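# Open the stapler cover past vertical and leave it

## Task

Swing the stapler's top cover open until it is well beyond vertical, so staples could be put in from above. The stapler must end up upright and open on the table and stay that way without the robot touching it. Then release it and move the grippers away.

## Robot and tools

Robot: two arms, left_arm and right_arm, each with six joints and a parallel gripper. Everything uses one world frame. Its origin is on the tabletop midway between the arms, +x points out across the table, +z points up, and left_arm sits on the +y side. The names left and right do not refer to sides of any image. A gripper's fingers extend along its own +z axis and close along its y axis. The reported hand point lies between the finger pads, roughly 1 cm short of the tips.

Joint order: every row and every per-joint list in a result uses shoulder, elbow, waist, wrist pitch, wrist yaw, wrist roll. Trust this order over any other naming. Stated ranges in rad are: shoulder 0.000 to 3.142, elbow 0.000 to 3.019, waist -2.880 to 2.880, wrist pitch -1.693 to 1.571, wrist yaw -1.571 to 1.571, wrist roll -2.094 to 2.094. The true limit may differ by up to 0.019 rad either way.

Row format: a single flat list of 14 numbers, each in [-1, 1], always covering both arms. The first 7 are left_arm: six joint offsets in the order above, then the gripper opening. The last 7 are the same for right_arm. Joint entries are scaled offsets, not angles. A value of 1.0 equals 1.32 rad for shoulder, 1.276 elbow, 1.264 waist, 1.83 wrist pitch, 1.686 wrist yaw and 2.022 wrist roll, and negative values turn the other way. The opening entry is absolute: +1 fully open, -1 closed. Fully open is a pad gap of 0.094 m.

execute_actions(actions): takes a list of actions. Each action is a list of up to 15 rows, and each row runs for one control step of 1/30 s. An action always lasts 15 steps (0.5 s), and if it has fewer rows its final row repeats. Within an action, every row's offsets are counted from the joint angles at the start of that action, not from the previous row. For the first action in a call, that start is the last angles reported in a result. An empty list just returns the current state and images. If an action would push a joint more than 0.019 rad beyond its range, that action is rejected for both arms. If the first action does this, or any action is malformed, the entire call does nothing. A joint aimed past its real end stops there, and the result then shows "joint sent to its limit".

move(target, speed, blocking): target is one 14-number row as above. Its offsets are counted from the Joint positions in the latest result that lists them, not from wherever the arm is when the move begins. The gripper values are applied right away. All joints follow paths that finish together, so the hand traces a curve. speed is in rad/s for the joint with the farthest to go, from 0.01 to 2, with a default of 0.5. A path lasts at least 0.5 s and at most 10 s, and if it would need longer it stops short. Paths ignore obstacles and the other arm. Faster moves hit harder, and aiming deeper past a contact pushes harder. The result adds a "move:" line. It gives the ending (done, off_target, moving, held, fault), limits=held or limits=none, and each arm's joint furthest from target. With blocking=false, the call returns after 0.5 s while the motion continues. Until a result shows it ended, other moves and execute_actions are refused, so use wait or stop first.

wait(seconds): 0 to 10. Lets time pass while the arms hold their last command, and returns early if a running move finishes. stop(): brakes a running move to rest, needing some room to do so, while the fingers continue. zoom_image(camera, region): gives an enlarged crop of one camera's latest image. region is [x0, y0, x1, y1] in pixels from the top-left, at most 504 by 504. finished_scene(scene): pass the current scene's number. This ends it for good, so do it only once the stapler stays open by itself and the grippers are clear.

Cameras: cam_high (896x504), cam_low (896x504), cam_left_wrist (616x616, fisheye) and cam_right_wrist (616x616, fisheye). Calibration matrices are provided, but actual poses can be slightly off.

Motion limits: per control step, each joint target stays within a fixed lead of its measured angle. The leads are 0.32 shoulder, 0.276 elbow, 0.264 waist, 0.33 wrist pitch, 0.186 wrist yaw and 0.522 wrist roll. Targets are also scaled back if the hand would jump more than 70 mm. Big offsets therefore take several actions, and an unfinished motion should be re-sent. Sending zero offsets can let an arm sag. To hold a pose, command the offset back to the desired angles first and zeros after that, adding more if a joint still lags. The robot keeps its last command while you are thinking.

Results: each arm's hand position (m) and quaternion wxyz, which can be inaccurate at long reach. They also give Joint positions and Joint velocities (rad, rad/s, with the finger gap in m last), Joint targets (the angles currently being driven toward) and joint torques, which are offset and noisy. grip_measured is the finger opening on the command scale. When calls run actions, per-step joint readings are listed, and HELD marks steps where an arm was held back. "joint command not followed" means a clearance check altered some joint targets. FAULT lines report arm stops. MOTOR HOT appears from 85 °C, and at 100 °C an OVER-TEMPERATURE FAULT makes that arm go limp and drop.

Gripping: to hold something, command roughly 0.03 below grip_measured. Pad force tops out at about 50 to 62 N, and it is weaker on parts thinner than about 2 mm.

Avoid: knocking or placing anything off the table, which fails the job. Also avoid arm-to-arm contact or pressing, dropping or slamming things, and hard pushes. Expect occasional brief tugs on a held part or nudges to loose objects.

Each tool is called after "Request:" as name(argument=value, ...) on one line, values as JSON.

## Session

I'll start by looking at the current state.

Request:
execute_actions(actions=[])

Scene clock: 0.00 s.
left_arm: end_effector_position=(+0.1359, +0.3175, +0.1084) grip_measured=+1.000 end_effector_quat_wxyz=(-0.005, +0.750, +0.661, +0.006) | right_arm: end_effector_position=(+0.6876, -0.4005, +0.2150) grip_measured=+1.000 end_effector_quat_wxyz=(+0.692, +0.247, +0.608, +0.301)
Joint names: [shoulder, elbow, waist, wrist pitch, wrist yaw, wrist roll]
Joint positions: left_arm=[ 0.785  0.541 -0.194 -1.328 -0.015  1.545  0.094] | right_arm=[ 1.89   1.036 -0.246  0.994 -0.107  0.812  0.094]
Joint velocities: left_arm=[-0.015 -0.022 -0.015  0.007  0.007 -0.051  0.   ] | right_arm=[-0.024 -0.007 -0.015  0.007 -0.037 -0.022  0.   ]
Joint torques (N m, as the arm reports them, + toward a larger angle): no reading
Joint targets: left_arm=[0.784 0.572 -0.194 -1.327 -0.015 1.545] | right_arm=[1.898 1.054 -0.246 0.997 -0.107 0.813]

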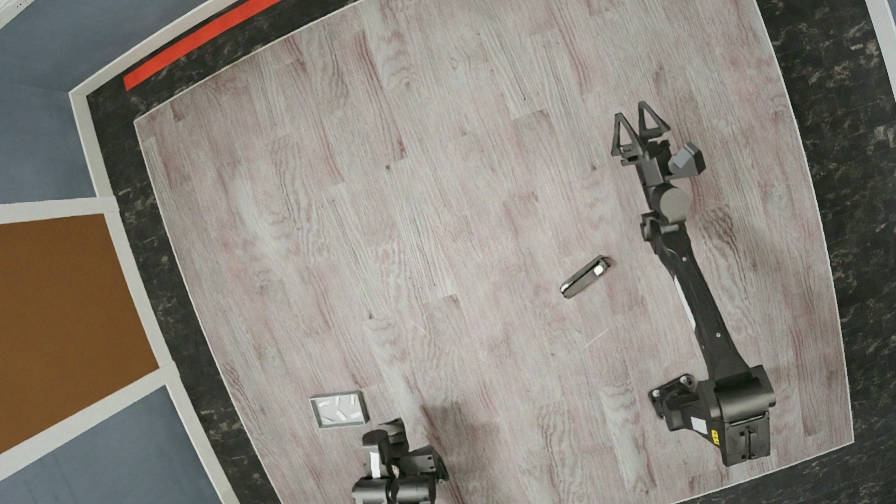

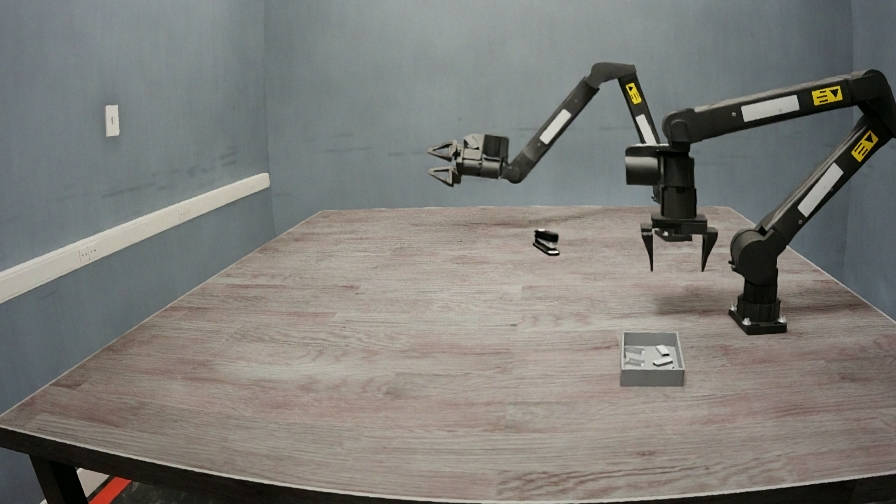

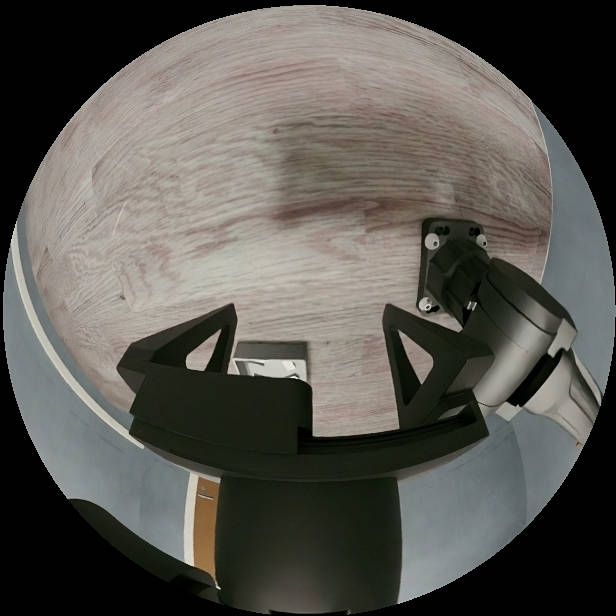

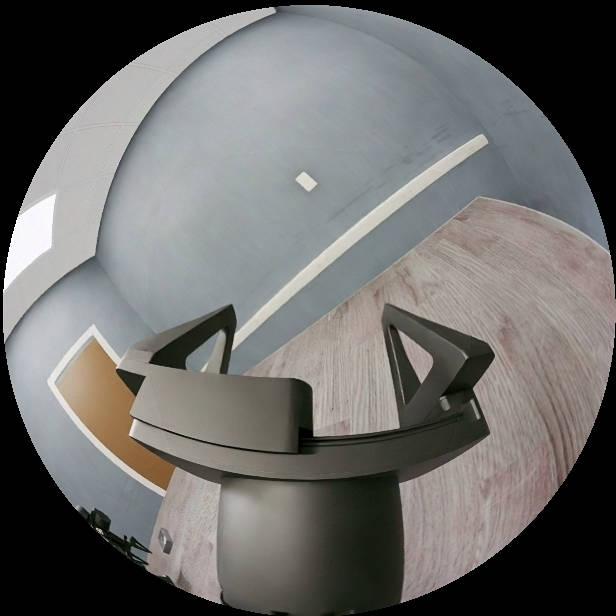

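Request:
zoom_image(camera="cam_high", region=[530, 230, 640, 320])

Request:
zoom_image(camera="cam_low", region=[500, 210, 590, 270])

Region (530, 230, 640, 320) of cam_high's 896x504 image, scaled by 4.582, with more detail than that image has; it fills the top 412 rows of this view, and the rest is white.

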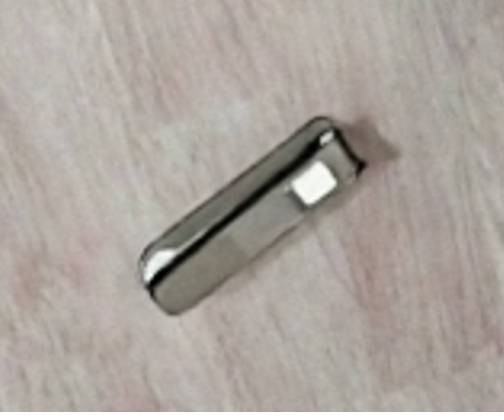

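Region (500, 210, 590, 270) of cam_low's 896x504 image, scaled by 5.600, with more detail than that image has.

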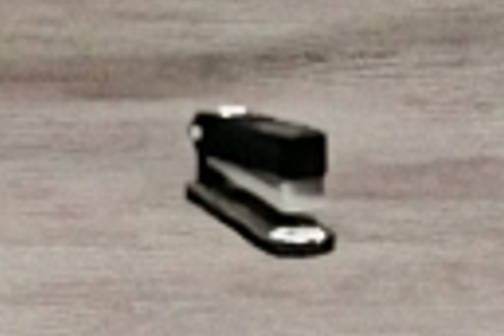

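Request:
move(target=[0, 0.024, 0, 0.273, 0, 0, 1, 0.006, 0.014, 0.316, 0, 0, 0, 1], speed=0.8)

Scene clock: 49.80 s.
left_arm: end_effector_position=(+0.2479, +0.3004, +0.1360) grip_measured=+1.000 end_effector_quat_wxyz=(+0.177, +0.727, +0.644, +0.158) | right_arm: end_effector_position=(+0.6467, -0.1209, +0.2150) grip_measured=+1.000 end_effector_quat_wxyz=(+0.617, +0.119, +0.645, +0.435)
Joint names: [shoulder, elbow, waist, wrist pitch, wrist yaw, wrist roll]
Joint positions: left_arm=[ 0.785  0.541 -0.194 -0.848 -0.015  1.545  0.094] | right_arm=[ 1.89   1.036  0.161  0.994 -0.107  0.812  0.094]
Joint velocities: left_arm=[ 0.005 -0.002 -0.005 -0.017 -0.007  0.007  0.   ] | right_arm=[-0.005 -0.002 -0.005 -0.002  0.022 -0.051  0.   ]
Joint torques (N m, as the arm reports them, + toward a larger angle): left_arm=[-2.37 10.45  0.57  1.68  0.09  0.04] | right_arm=[-19.87   9.64  -0.31   1.71  -0.04  -0.05]
Joint targets: left_arm=[0.785 0.572 -0.194 -0.828 -0.015 1.545] | right_arm=[1.898 1.054 0.154 0.994 -0.107 0.812]
move: off_target (left_arm); limits=none; left_arm: farthest joint: the elbow, 0.030 radians from its target (0.030 radians at the start); right_arm: farthest joint: the elbow, 0.017 radians from its target (0.017 radians at the start)
camera_calibration (this result's frames):
cam_left_wrist: T_world_to_cam=[[-0.879892, 0.110837, -0.462066, 0.244666], [-0.170807, 0.833642, 0.525229, -0.270777], [0.443412, 0.541069, -0.714584, -0.051707], [0, 0, 0, 1]] pos_world=[0.191956, 0.22659, 0.218323]
cam_right_wrist: T_world_to_cam=[[0.383626, -0.599, -0.702873, -0.168827], [-0.698207, 0.310022, -0.645285, 0.630691], [0.604432, 0.738299, -0.299294, -0.115736], [0, 0, 0, 1]] pos_world=[0.575074, -0.211207, 0.253673]

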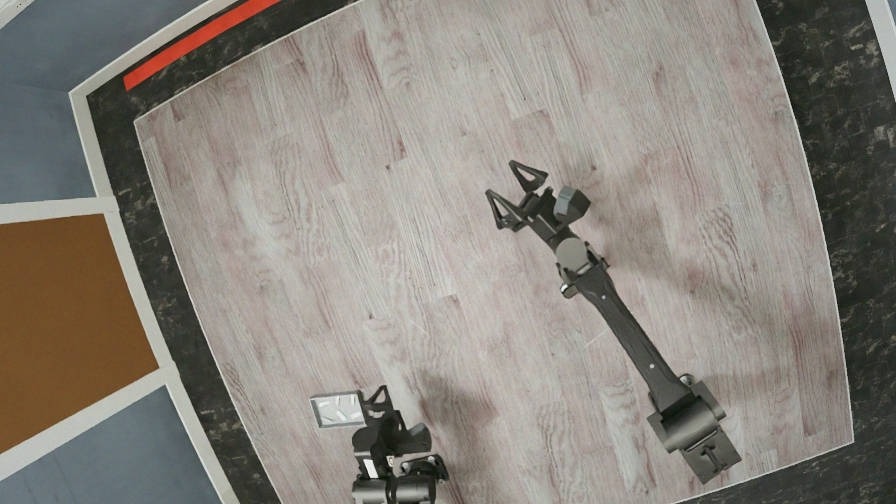

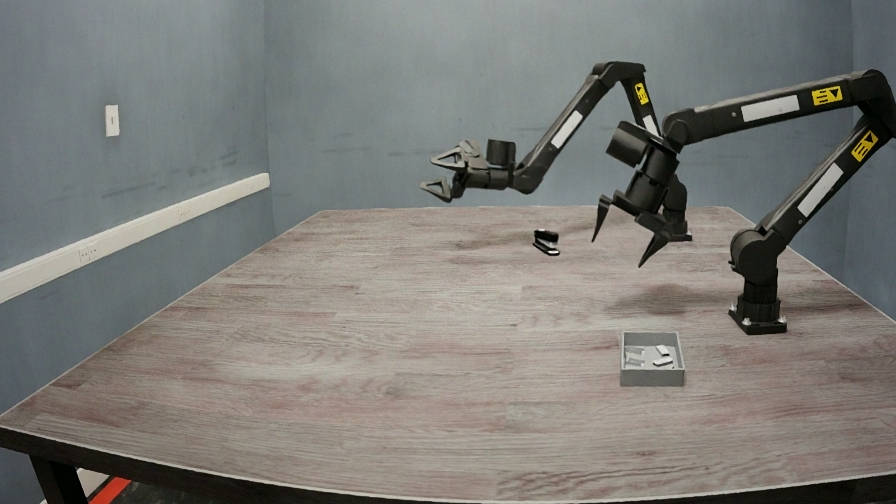

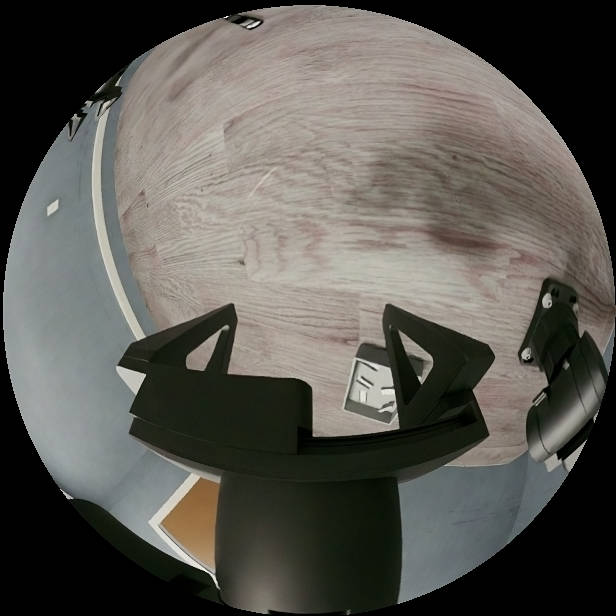

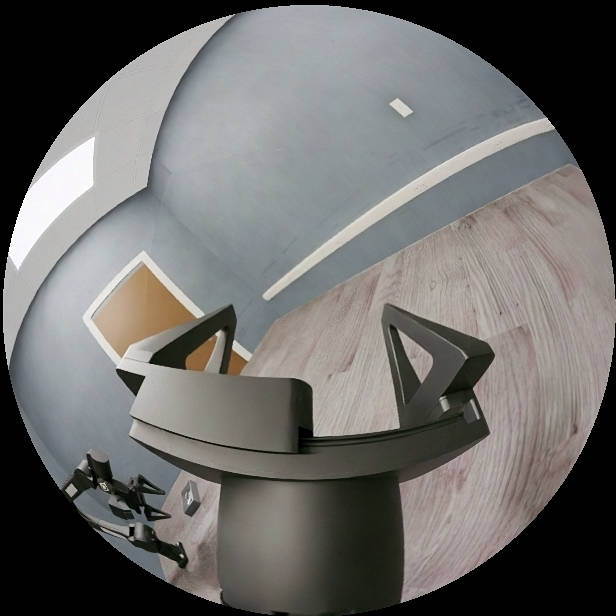

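Request:
move(target=[0, 0.338, 0, 0.011, 0, 0, 1, -0.297, 0.014, 0, -0.98, 0.063, -0.4, 1], speed=1.0)

Scene clock: 72.03 s.
left_arm: end_effector_position=(+0.3253, +0.2886, +0.3264) grip_measured=+1.000 end_effector_quat_wxyz=(+0.308, +0.683, +0.606, +0.267) | right_arm: end_effector_position=(+0.4452, -0.2070, +0.1046) grip_measured=+1.000 end_effector_quat_wxyz=(+0.151, -0.153, +0.976, +0.028)
Joint names: [shoulder, elbow, waist, wrist pitch, wrist yaw, wrist roll]
Joint positions: left_arm=[ 0.785  0.902 -0.194 -0.848 -0.015  1.545  0.094] | right_arm=[ 1.508  1.036  0.161 -0.792 -0.004  0.013  0.094]
Joint velocities: left_arm=[ 0.005 -0.012 -0.005 -0.007  0.037 -0.022  0.   ] | right_arm=[-0.024 -0.007 -0.005  0.007 -0.007  0.037  0.   ]
Joint torques (N m, as the arm reports them, + toward a larger angle): left_arm=[-3.25 13.86  0.55  2.03  0.07  0.01] | right_arm=[-16.17  11.08   0.69   0.56   0.1   -0.07]
Joint targets: left_arm=[0.785 0.972 -0.194 -0.828 -0.015 1.545] | right_arm=[1.498 1.054 0.161 -0.800 -0.001 0.003]
move: off_target (left_arm); limits=none; left_arm: farthest joint: the elbow, 0.071 radians from its target (0.431 radians at the start); right_arm: farthest joint: the elbow, 0.017 radians from its target (0.017 radians at the start)
camera_calibration (this result's frames):
cam_left_wrist: T_world_to_cam=[[-0.662706, 0.0777754, -0.74483, 0.433244], [-0.335116, 0.858654, 0.387827, -0.25667], [0.669715, 0.50662, -0.542971, -0.0632686], [0, 0, 0, 1]] pos_world=[0.243471, 0.218749, 0.387884]
cam_right_wrist: T_world_to_cam=[[0.31459, -0.949217, -0.00460801, -0.335533], [-0.899632, -0.299698, 0.317558, 0.308248], [-0.302812, -0.0957549, -0.948228, 0.335754], [0, 0, 0, 1]] pos_world=[0.484535, -0.193962, 0.218938]

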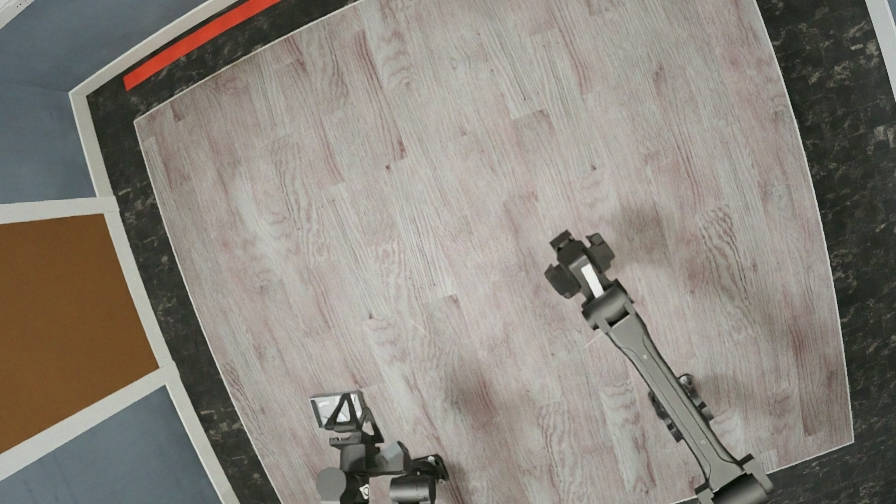

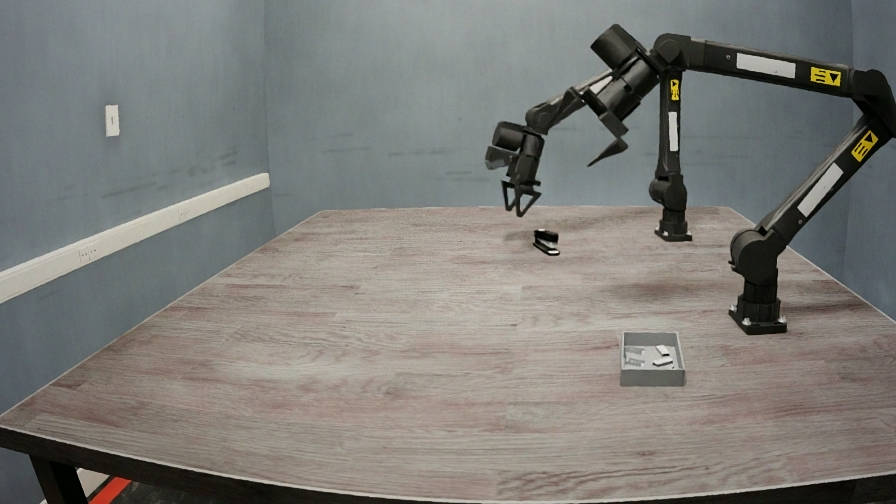

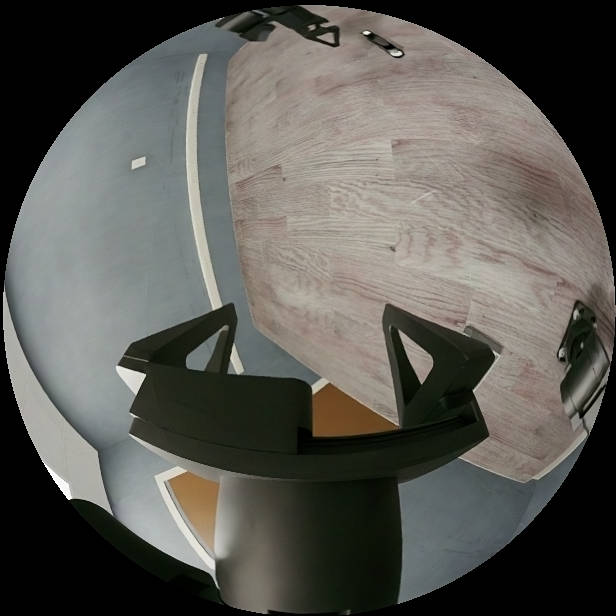

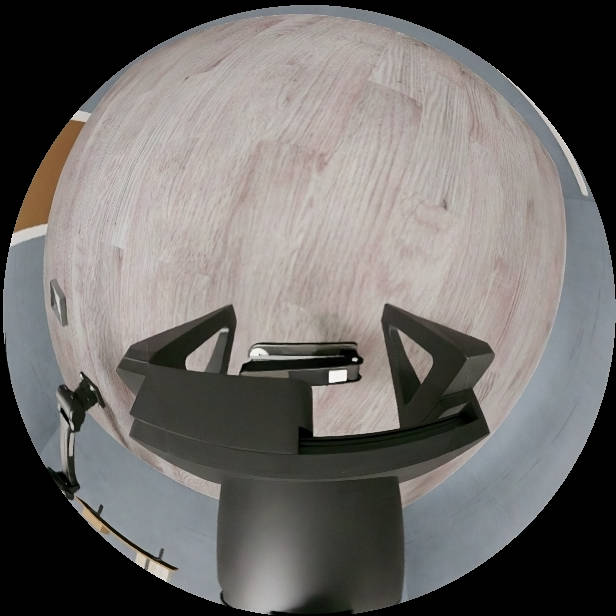

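Request:
zoom_image(camera="cam_right_wrist", region=[230, 325, 380, 400])

Region (230, 325, 380, 400) of cam_right_wrist's 616x616 image, scaled by 3.360, with more detail than that image has.

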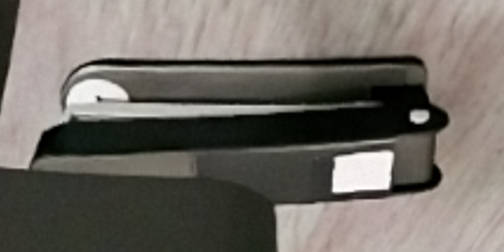

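Request:
move(target=[0.672, -0.152, -0.466, 0.74, 0.271, -0.65, 1, -0.306, -0.23, 0, -0.046, 0, 0, 1], speed=1.0)

Scene clock: 122.47 s.
left_arm: end_effector_position=(+0.3204, -0.0829, +0.0742) grip_measured=+1.000 end_effector_quat_wxyz=(+0.439, +0.494, +0.686, -0.305) | right_arm: end_effector_position=(+0.3253, -0.2472, +0.1324) grip_measured=+1.000 end_effector_quat_wxyz=(+0.165, -0.153, +0.974, +0.030)
Joint names: [shoulder, elbow, waist, wrist pitch, wrist yaw, wrist roll]
Joint positions: left_arm=[ 1.683  0.709 -0.782  0.479  0.441  0.243  0.094] | right_arm=[ 1.114  0.75   0.161 -0.869 -0.004  0.012  0.094]
Joint velocities: left_arm=[-0.005  0.007 -0.015 -0.002 -0.037  0.022  0.   ] | right_arm=[-0.024 -0.007  0.005  0.007 -0.007  0.007  0.   ]
Joint torques (N m, as the arm reports them, + toward a larger angle): left_arm=[-13.92   5.46   0.74   2.36   0.26  -0.03] | right_arm=[-9.14  9.37  0.64  0.65 -0.05  0.04]
Joint targets: left_arm=[1.672 0.708 -0.783 0.506 0.442 0.231] | right_arm=[1.105 0.743 0.161 -0.876 -0.004 0.013]
move: off_target (left_arm); limits=none; left_arm: farthest joint: the wrist pitch, 0.027 radians from its target (1.355 radians at the start); right_arm: farthest joint: the shoulder, 0.010 radians from its target (0.404 radians at the start)
camera_calibration (this result's frames):
cam_left_wrist: T_world_to_cam=[[-0.945382, -0.32547, -0.0179394, 0.274247], [-0.278217, 0.834357, -0.47586, 0.202337], [0.169846, -0.444879, -0.879338, 0.0974947], [0, 0, 0, 1]] pos_world=[0.299002, -0.0361886, 0.186935]
cam_right_wrist: T_world_to_cam=[[0.315066, -0.949059, -0.00458014, -0.335942], [-0.908304, -0.302929, 0.288474, 0.185439], [-0.275167, -0.0867284, -0.957477, 0.31634], [0, 0, 0, 1]] pos_world=[0.361325, -0.235218, 0.247855]

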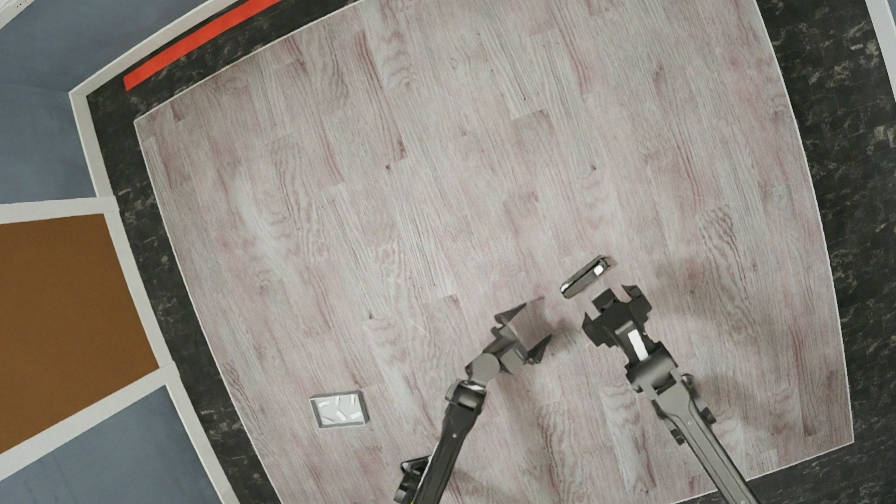

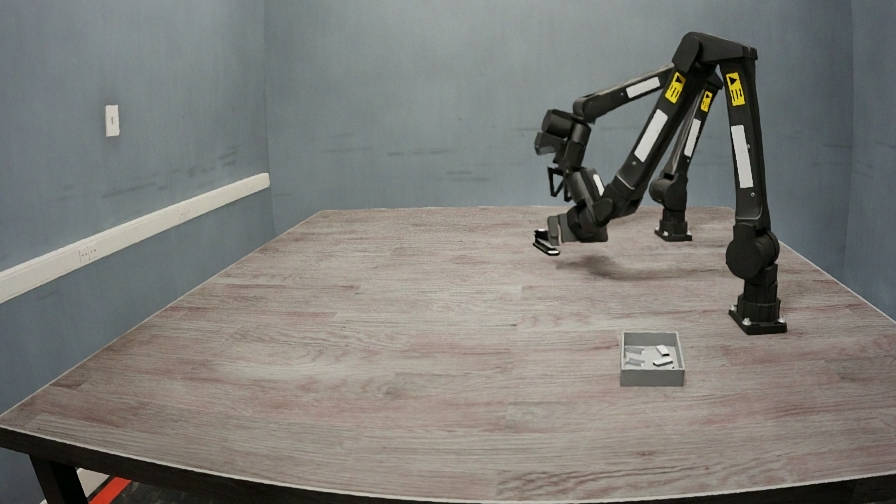

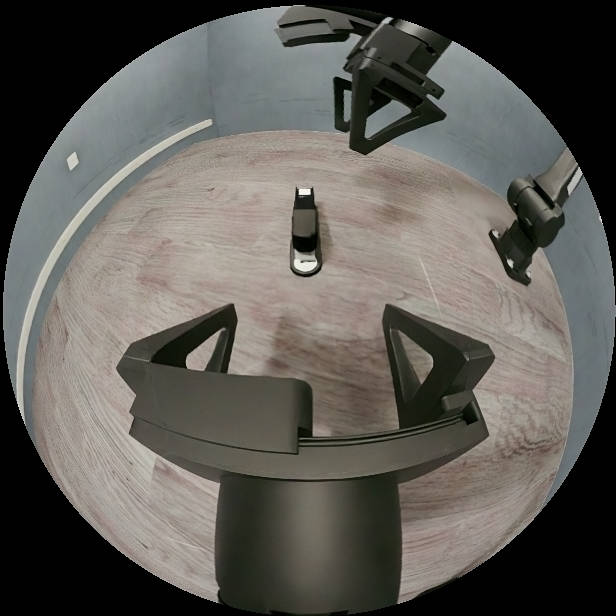

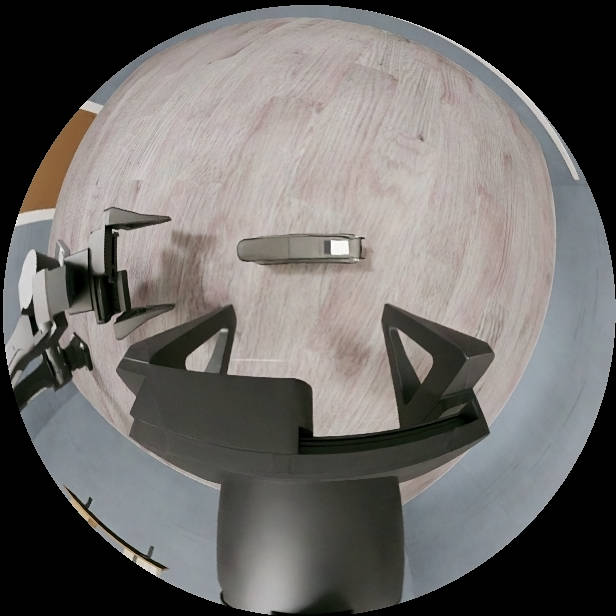

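Request:
zoom_image(camera="cam_left_wrist", region=[255, 175, 355, 285])

Request:
zoom_image(camera="cam_right_wrist", region=[225, 215, 385, 285])

Region (255, 175, 355, 285) of cam_left_wrist's 616x616 image, scaled by 4.582, with more detail than that image has; it fills the left 458 columns of this view, and the rest is white.

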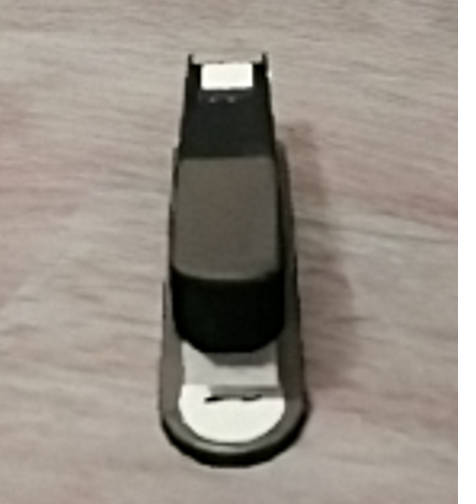

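Region (225, 215, 385, 285) of cam_right_wrist's 616x616 image, scaled by 3.150, with more detail than that image has; it fills the top 220 rows of this view, and the rest is white.

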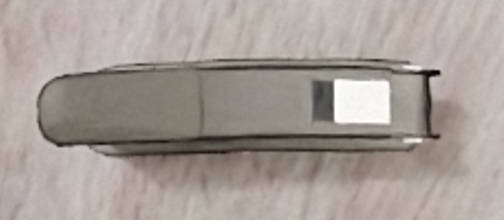

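Request:
move(target=[0.215, 0.2687, -0.0842, 0.0137, -0.0548, -0.038, 1, 0.2886, 0.2128, -0.0614, -0.104, 0.002, 0.7315, -1], speed=0.8)

Scene clock: 206.03 s.
left_arm: end_effector_position=(+0.3609, -0.1853, +0.0309) grip_measured=+1.000 end_effector_quat_wxyz=(+0.434, +0.488, +0.693, -0.306) | right_arm: end_effector_position=(+0.3707, -0.2605, +0.0871) grip_measured=-0.996 end_effector_quat_wxyz=(+0.007, +0.576, +0.818, +0.011)
Joint names: [shoulder, elbow, waist, wrist pitch, wrist yaw, wrist roll]
Joint positions: left_arm=[ 1.964  1.001 -0.879  0.479  0.35   0.177  0.094] | right_arm=[ 1.471  0.976  0.093 -1.051 -0.004  1.482  0.   ]
Joint velocities: left_arm=[-0.015 -0.007  0.005 -0.007  0.007 -0.081  0.   ] | right_arm=[-0.024  0.002  0.005  0.012 -0.022 -0.066  0.   ]
Joint torques (N m, as the arm reports them, + toward a larger angle): left_arm=[-16.94   9.39  -0.17   2.38   0.04  -0.04] | right_arm=[-11.46  12.79  -0.11  -0.03   0.2    0.11]
Joint targets: left_arm=[1.967 1.052 -0.889 0.505 0.348 0.166] | right_arm=[1.495 1.022 0.084 -1.060 -0.000 1.491]
move: off_target (left_arm, right_arm); limits=none; left_arm: farthest joint: the elbow, 0.051 radians from its target (0.343 radians at the start); right_arm: farthest joint: the elbow, 0.045 radians from its target (0.272 radians at the start)
camera_calibration (this result's frames):
cam_left_wrist: T_world_to_cam=[[-0.94155, -0.336868, -0.00172857, 0.274397], [-0.296851, 0.832107, -0.468483, 0.28454], [0.159255, -0.440587, -0.883471, 0.0117709], [0, 0, 0, 1]] pos_world=[0.34095, -0.139146, 0.144176]
cam_right_wrist: T_world_to_cam=[[-0.938441, -0.344567, -0.0245447, 0.260837], [-0.291804, 0.752699, 0.590165, 0.255909], [-0.184877, 0.560997, -0.806909, 0.40648], [0, 0, 0, 1]] pos_world=[0.394604, -0.330781, 0.183366]

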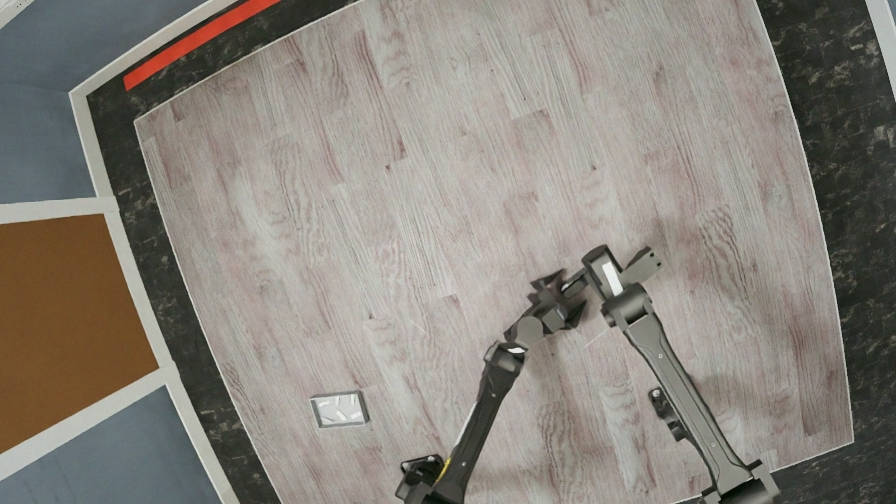

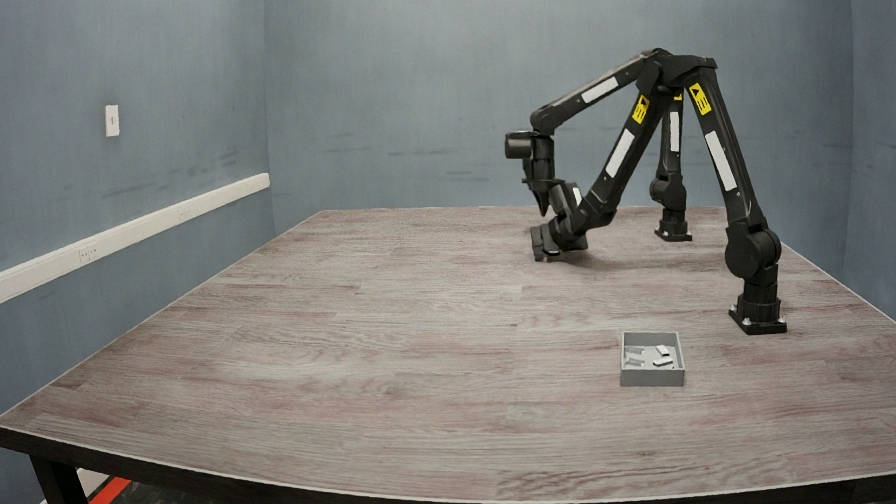

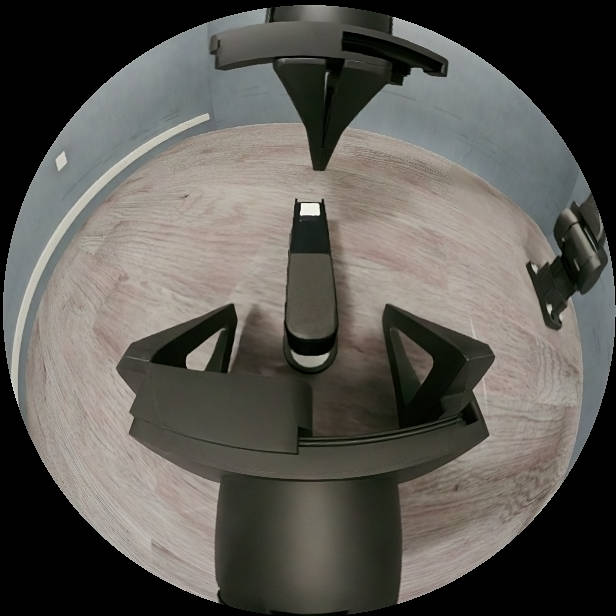

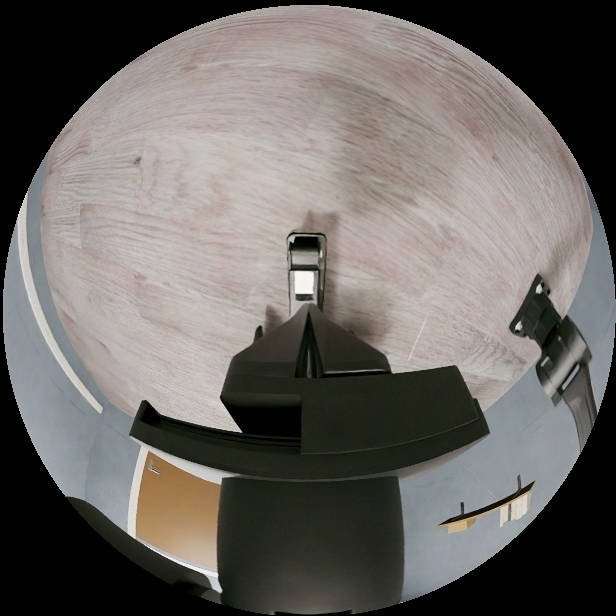

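Request:
move(target=[0.0432, 0.0525, -0.0166, 0.0366, -0.001, -0.005, 1, 0.0473, -0.0188, -0.0142, 0.0388, 0.002, 0.004, -1], speed=0.1)

Scene clock: 216.27 s.
left_arm: end_effector_position=(+0.3617, -0.1952, +0.0180) grip_measured=+1.000 end_effector_quat_wxyz=(+0.439, +0.490, +0.687, -0.309) | right_arm: end_effector_position=(+0.3766, -0.2628, +0.0670) grip_measured=-0.996 end_effector_quat_wxyz=(+0.008, +0.580, +0.815, +0.013)
Joint names: [shoulder, elbow, waist, wrist pitch, wrist yaw, wrist roll]
Joint positions: left_arm=[ 2.013  1.021 -0.888  0.524  0.35   0.178  0.094] | right_arm=[ 1.509  0.958  0.084 -0.99  -0.004  1.483  0.   ]
Joint velocities: left_arm=[-0.015  0.002 -0.005 -0.007  0.022 -0.051  0.   ] | right_arm=[ 0.015  0.002 -0.005  0.002 -0.007 -0.007 -0.001]
Joint torques (N m, as the arm reports them, + toward a larger angle): left_arm=[-16.84   8.86  -0.33   2.21   0.05  -0.02] | right_arm=[-11.89   8.04  -0.36   0.63   0.2    0.11]
Joint targets: left_arm=[2.021 1.068 -0.900 0.546 0.349 0.167] | right_arm=[1.533 0.952 0.075 -0.980 -0.000 1.490]
move: off_target (left_arm, right_arm); limits=none; left_arm: farthest joint: the elbow, 0.047 radians from its target (0.067 radians at the start); right_arm: farthest joint: the shoulder, 0.025 radians from its target (0.063 radians at the start)
camera_calibration (this result's frames):
cam_left_wrist: T_world_to_cam=[[-0.94459, -0.328142, -0.0084767, 0.274673], [-0.283634, 0.828924, -0.482117, 0.281814], [0.165229, -0.452999, -0.876066, -0.00881627], [0, 0, 0, 1]] pos_world=[0.340842, -0.147464, 0.130472]
cam_right_wrist: T_world_to_cam=[[-0.941671, -0.335207, -0.0298577, 0.269137], [-0.287376, 0.75478, 0.58968, 0.270069], [-0.175129, 0.563865, -0.807085, 0.38973], [0, 0, 0, 1]] pos_world=[0.399303, -0.333381, 0.163327]

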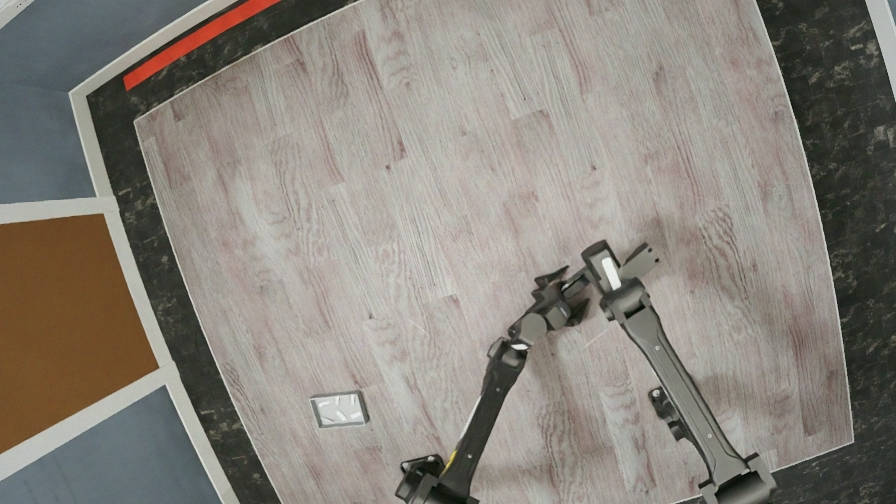

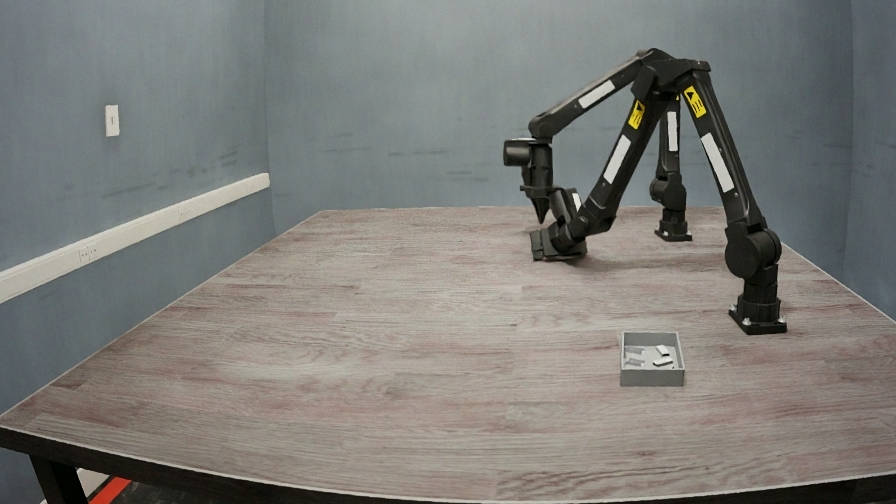

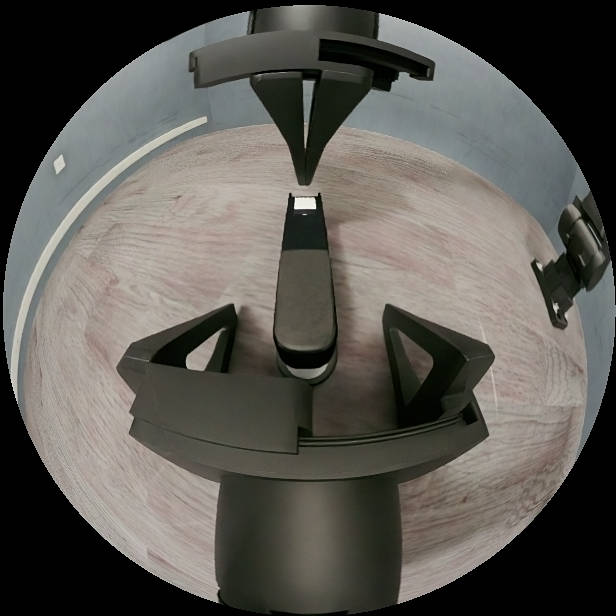

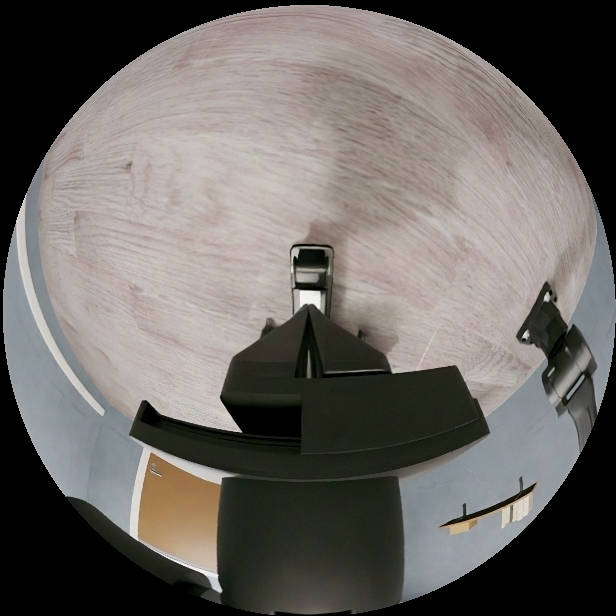

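Request:
move(target=[0.022, 0.0368, -0.006, 0.0235, 0, -0.005, 1, 0.018, -0.005, -0.007, 0.005, 0.002, 0.003, -1], speed=0.05)

Scene clock: 222.03 s.
left_arm: end_effector_position=(+0.3635, -0.1976, +0.0178) grip_measured=+1.000 end_effector_quat_wxyz=(+0.446, +0.487, +0.683, -0.313) | right_arm: end_effector_position=(+0.3766, -0.2628, +0.0670) grip_measured=-0.996 end_effector_quat_wxyz=(+0.008, +0.580, +0.815, +0.013)
Joint names: [shoulder, elbow, waist, wrist pitch, wrist yaw, wrist roll]
Joint positions: left_arm=[ 2.024  1.025 -0.888  0.55   0.352  0.172  0.094] | right_arm=[ 1.509  0.958  0.084 -0.99  -0.004  1.483  0.   ]
Joint velocities: left_arm=[-0.005  0.002  0.005 -0.022 -0.037 -0.022  0.   ] | right_arm=[ 0.015 -0.002 -0.015 -0.012  0.051 -0.081 -0.001]
Joint torques (N m, as the arm reports them, + toward a larger angle): left_arm=[-16.05   8.58  -0.01   2.1    0.09   0.03] | right_arm=[-11.84   7.96  -0.11   0.63   0.2    0.09]
Joint targets: left_arm=[2.042 1.068 -0.895 0.567 0.350 0.167] | right_arm=[1.533 0.952 0.075 -0.980 -0.000 1.489]
move: off_target (left_arm, right_arm); limits=none; left_arm: farthest joint: the elbow, 0.043 radians from its target (0.047 radians at the start); right_arm: farthest joint: the shoulder, 0.024 radians from its target (0.024 radians at the start)
camera_calibration (this result's frames):
cam_left_wrist: T_world_to_cam=[[-0.944084, -0.32956, -0.00977689, 0.275194], [-0.281386, 0.820827, -0.497056, 0.281999], [0.171835, -0.466511, -0.867663, -0.0156384], [0, 0, 0, 1]] pos_world=[0.341844, -0.148075, 0.129291]
cam_right_wrist: T_world_to_cam=[[-0.941671, -0.335207, -0.0298577, 0.269137], [-0.287376, 0.75478, 0.58968, 0.270069], [-0.175129, 0.563865, -0.807085, 0.38973], [0, 0, 0, 1]] pos_world=[0.399303, -0.333381, 0.163327]

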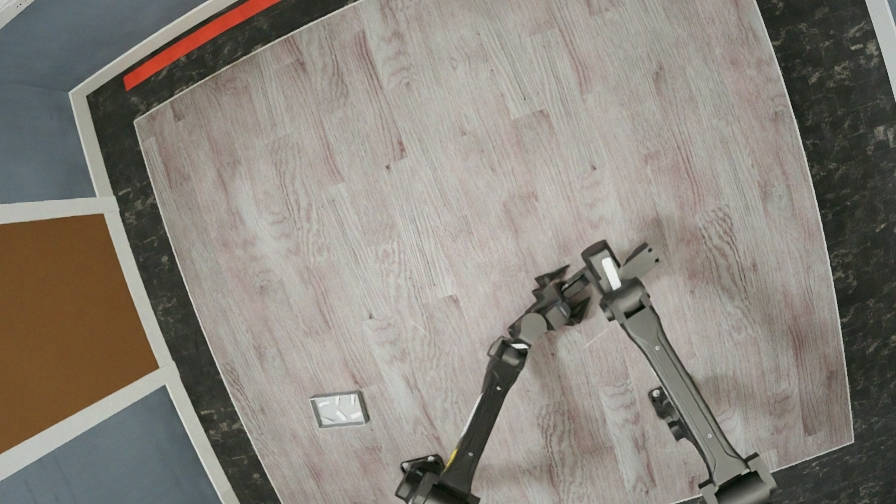

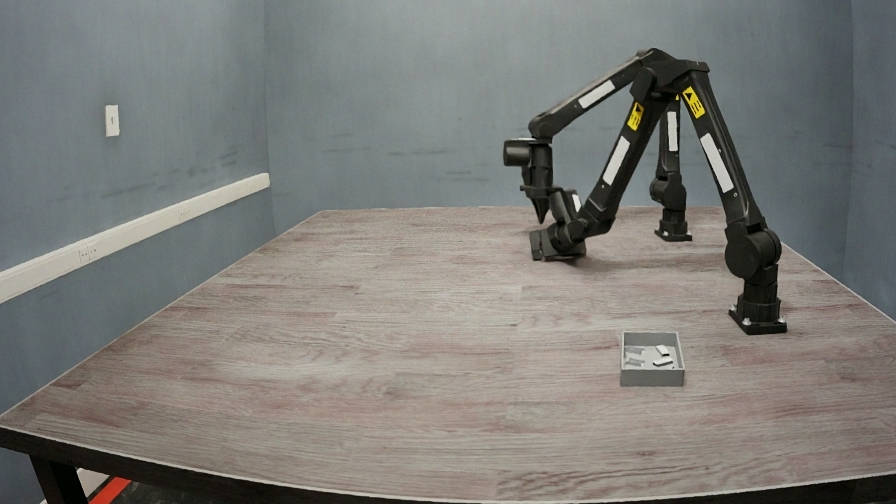

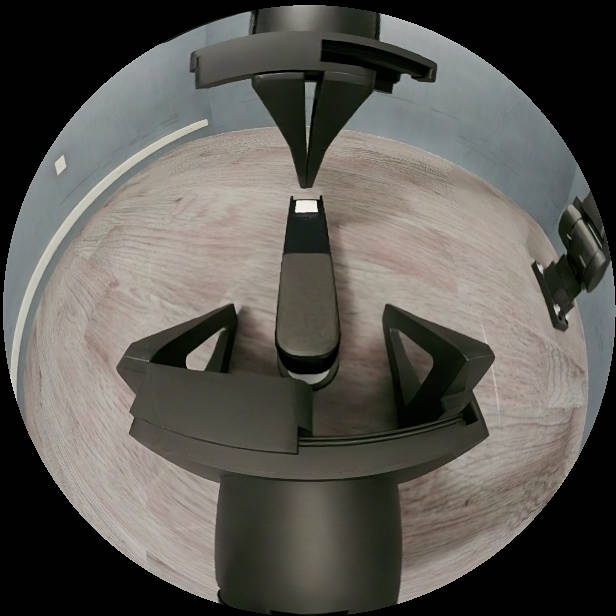

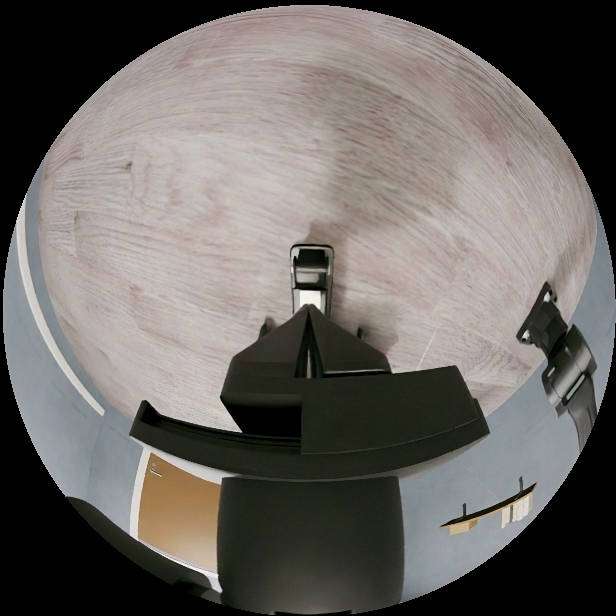

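Request:
zoom_image(camera="cam_low", region=[500, 170, 620, 275])

Request:
zoom_image(camera="cam_high", region=[500, 230, 670, 350])

Region (500, 170, 620, 275) of cam_low's 896x504 image, scaled by 4.200, with more detail than that image has; it fills the top 441 rows of this view, and the rest is white.

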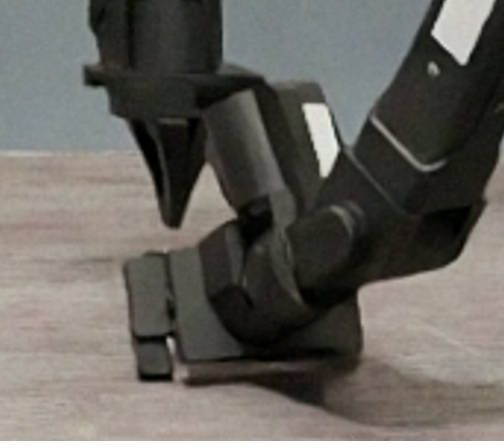

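Region (500, 230, 670, 350) of cam_high's 896x504 image, scaled by 2.965, with more detail than that image has; it fills the top 356 rows of this view, and the rest is white.

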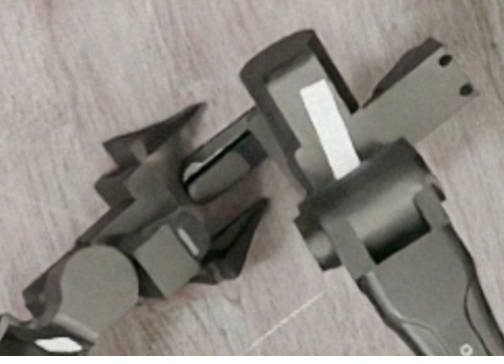

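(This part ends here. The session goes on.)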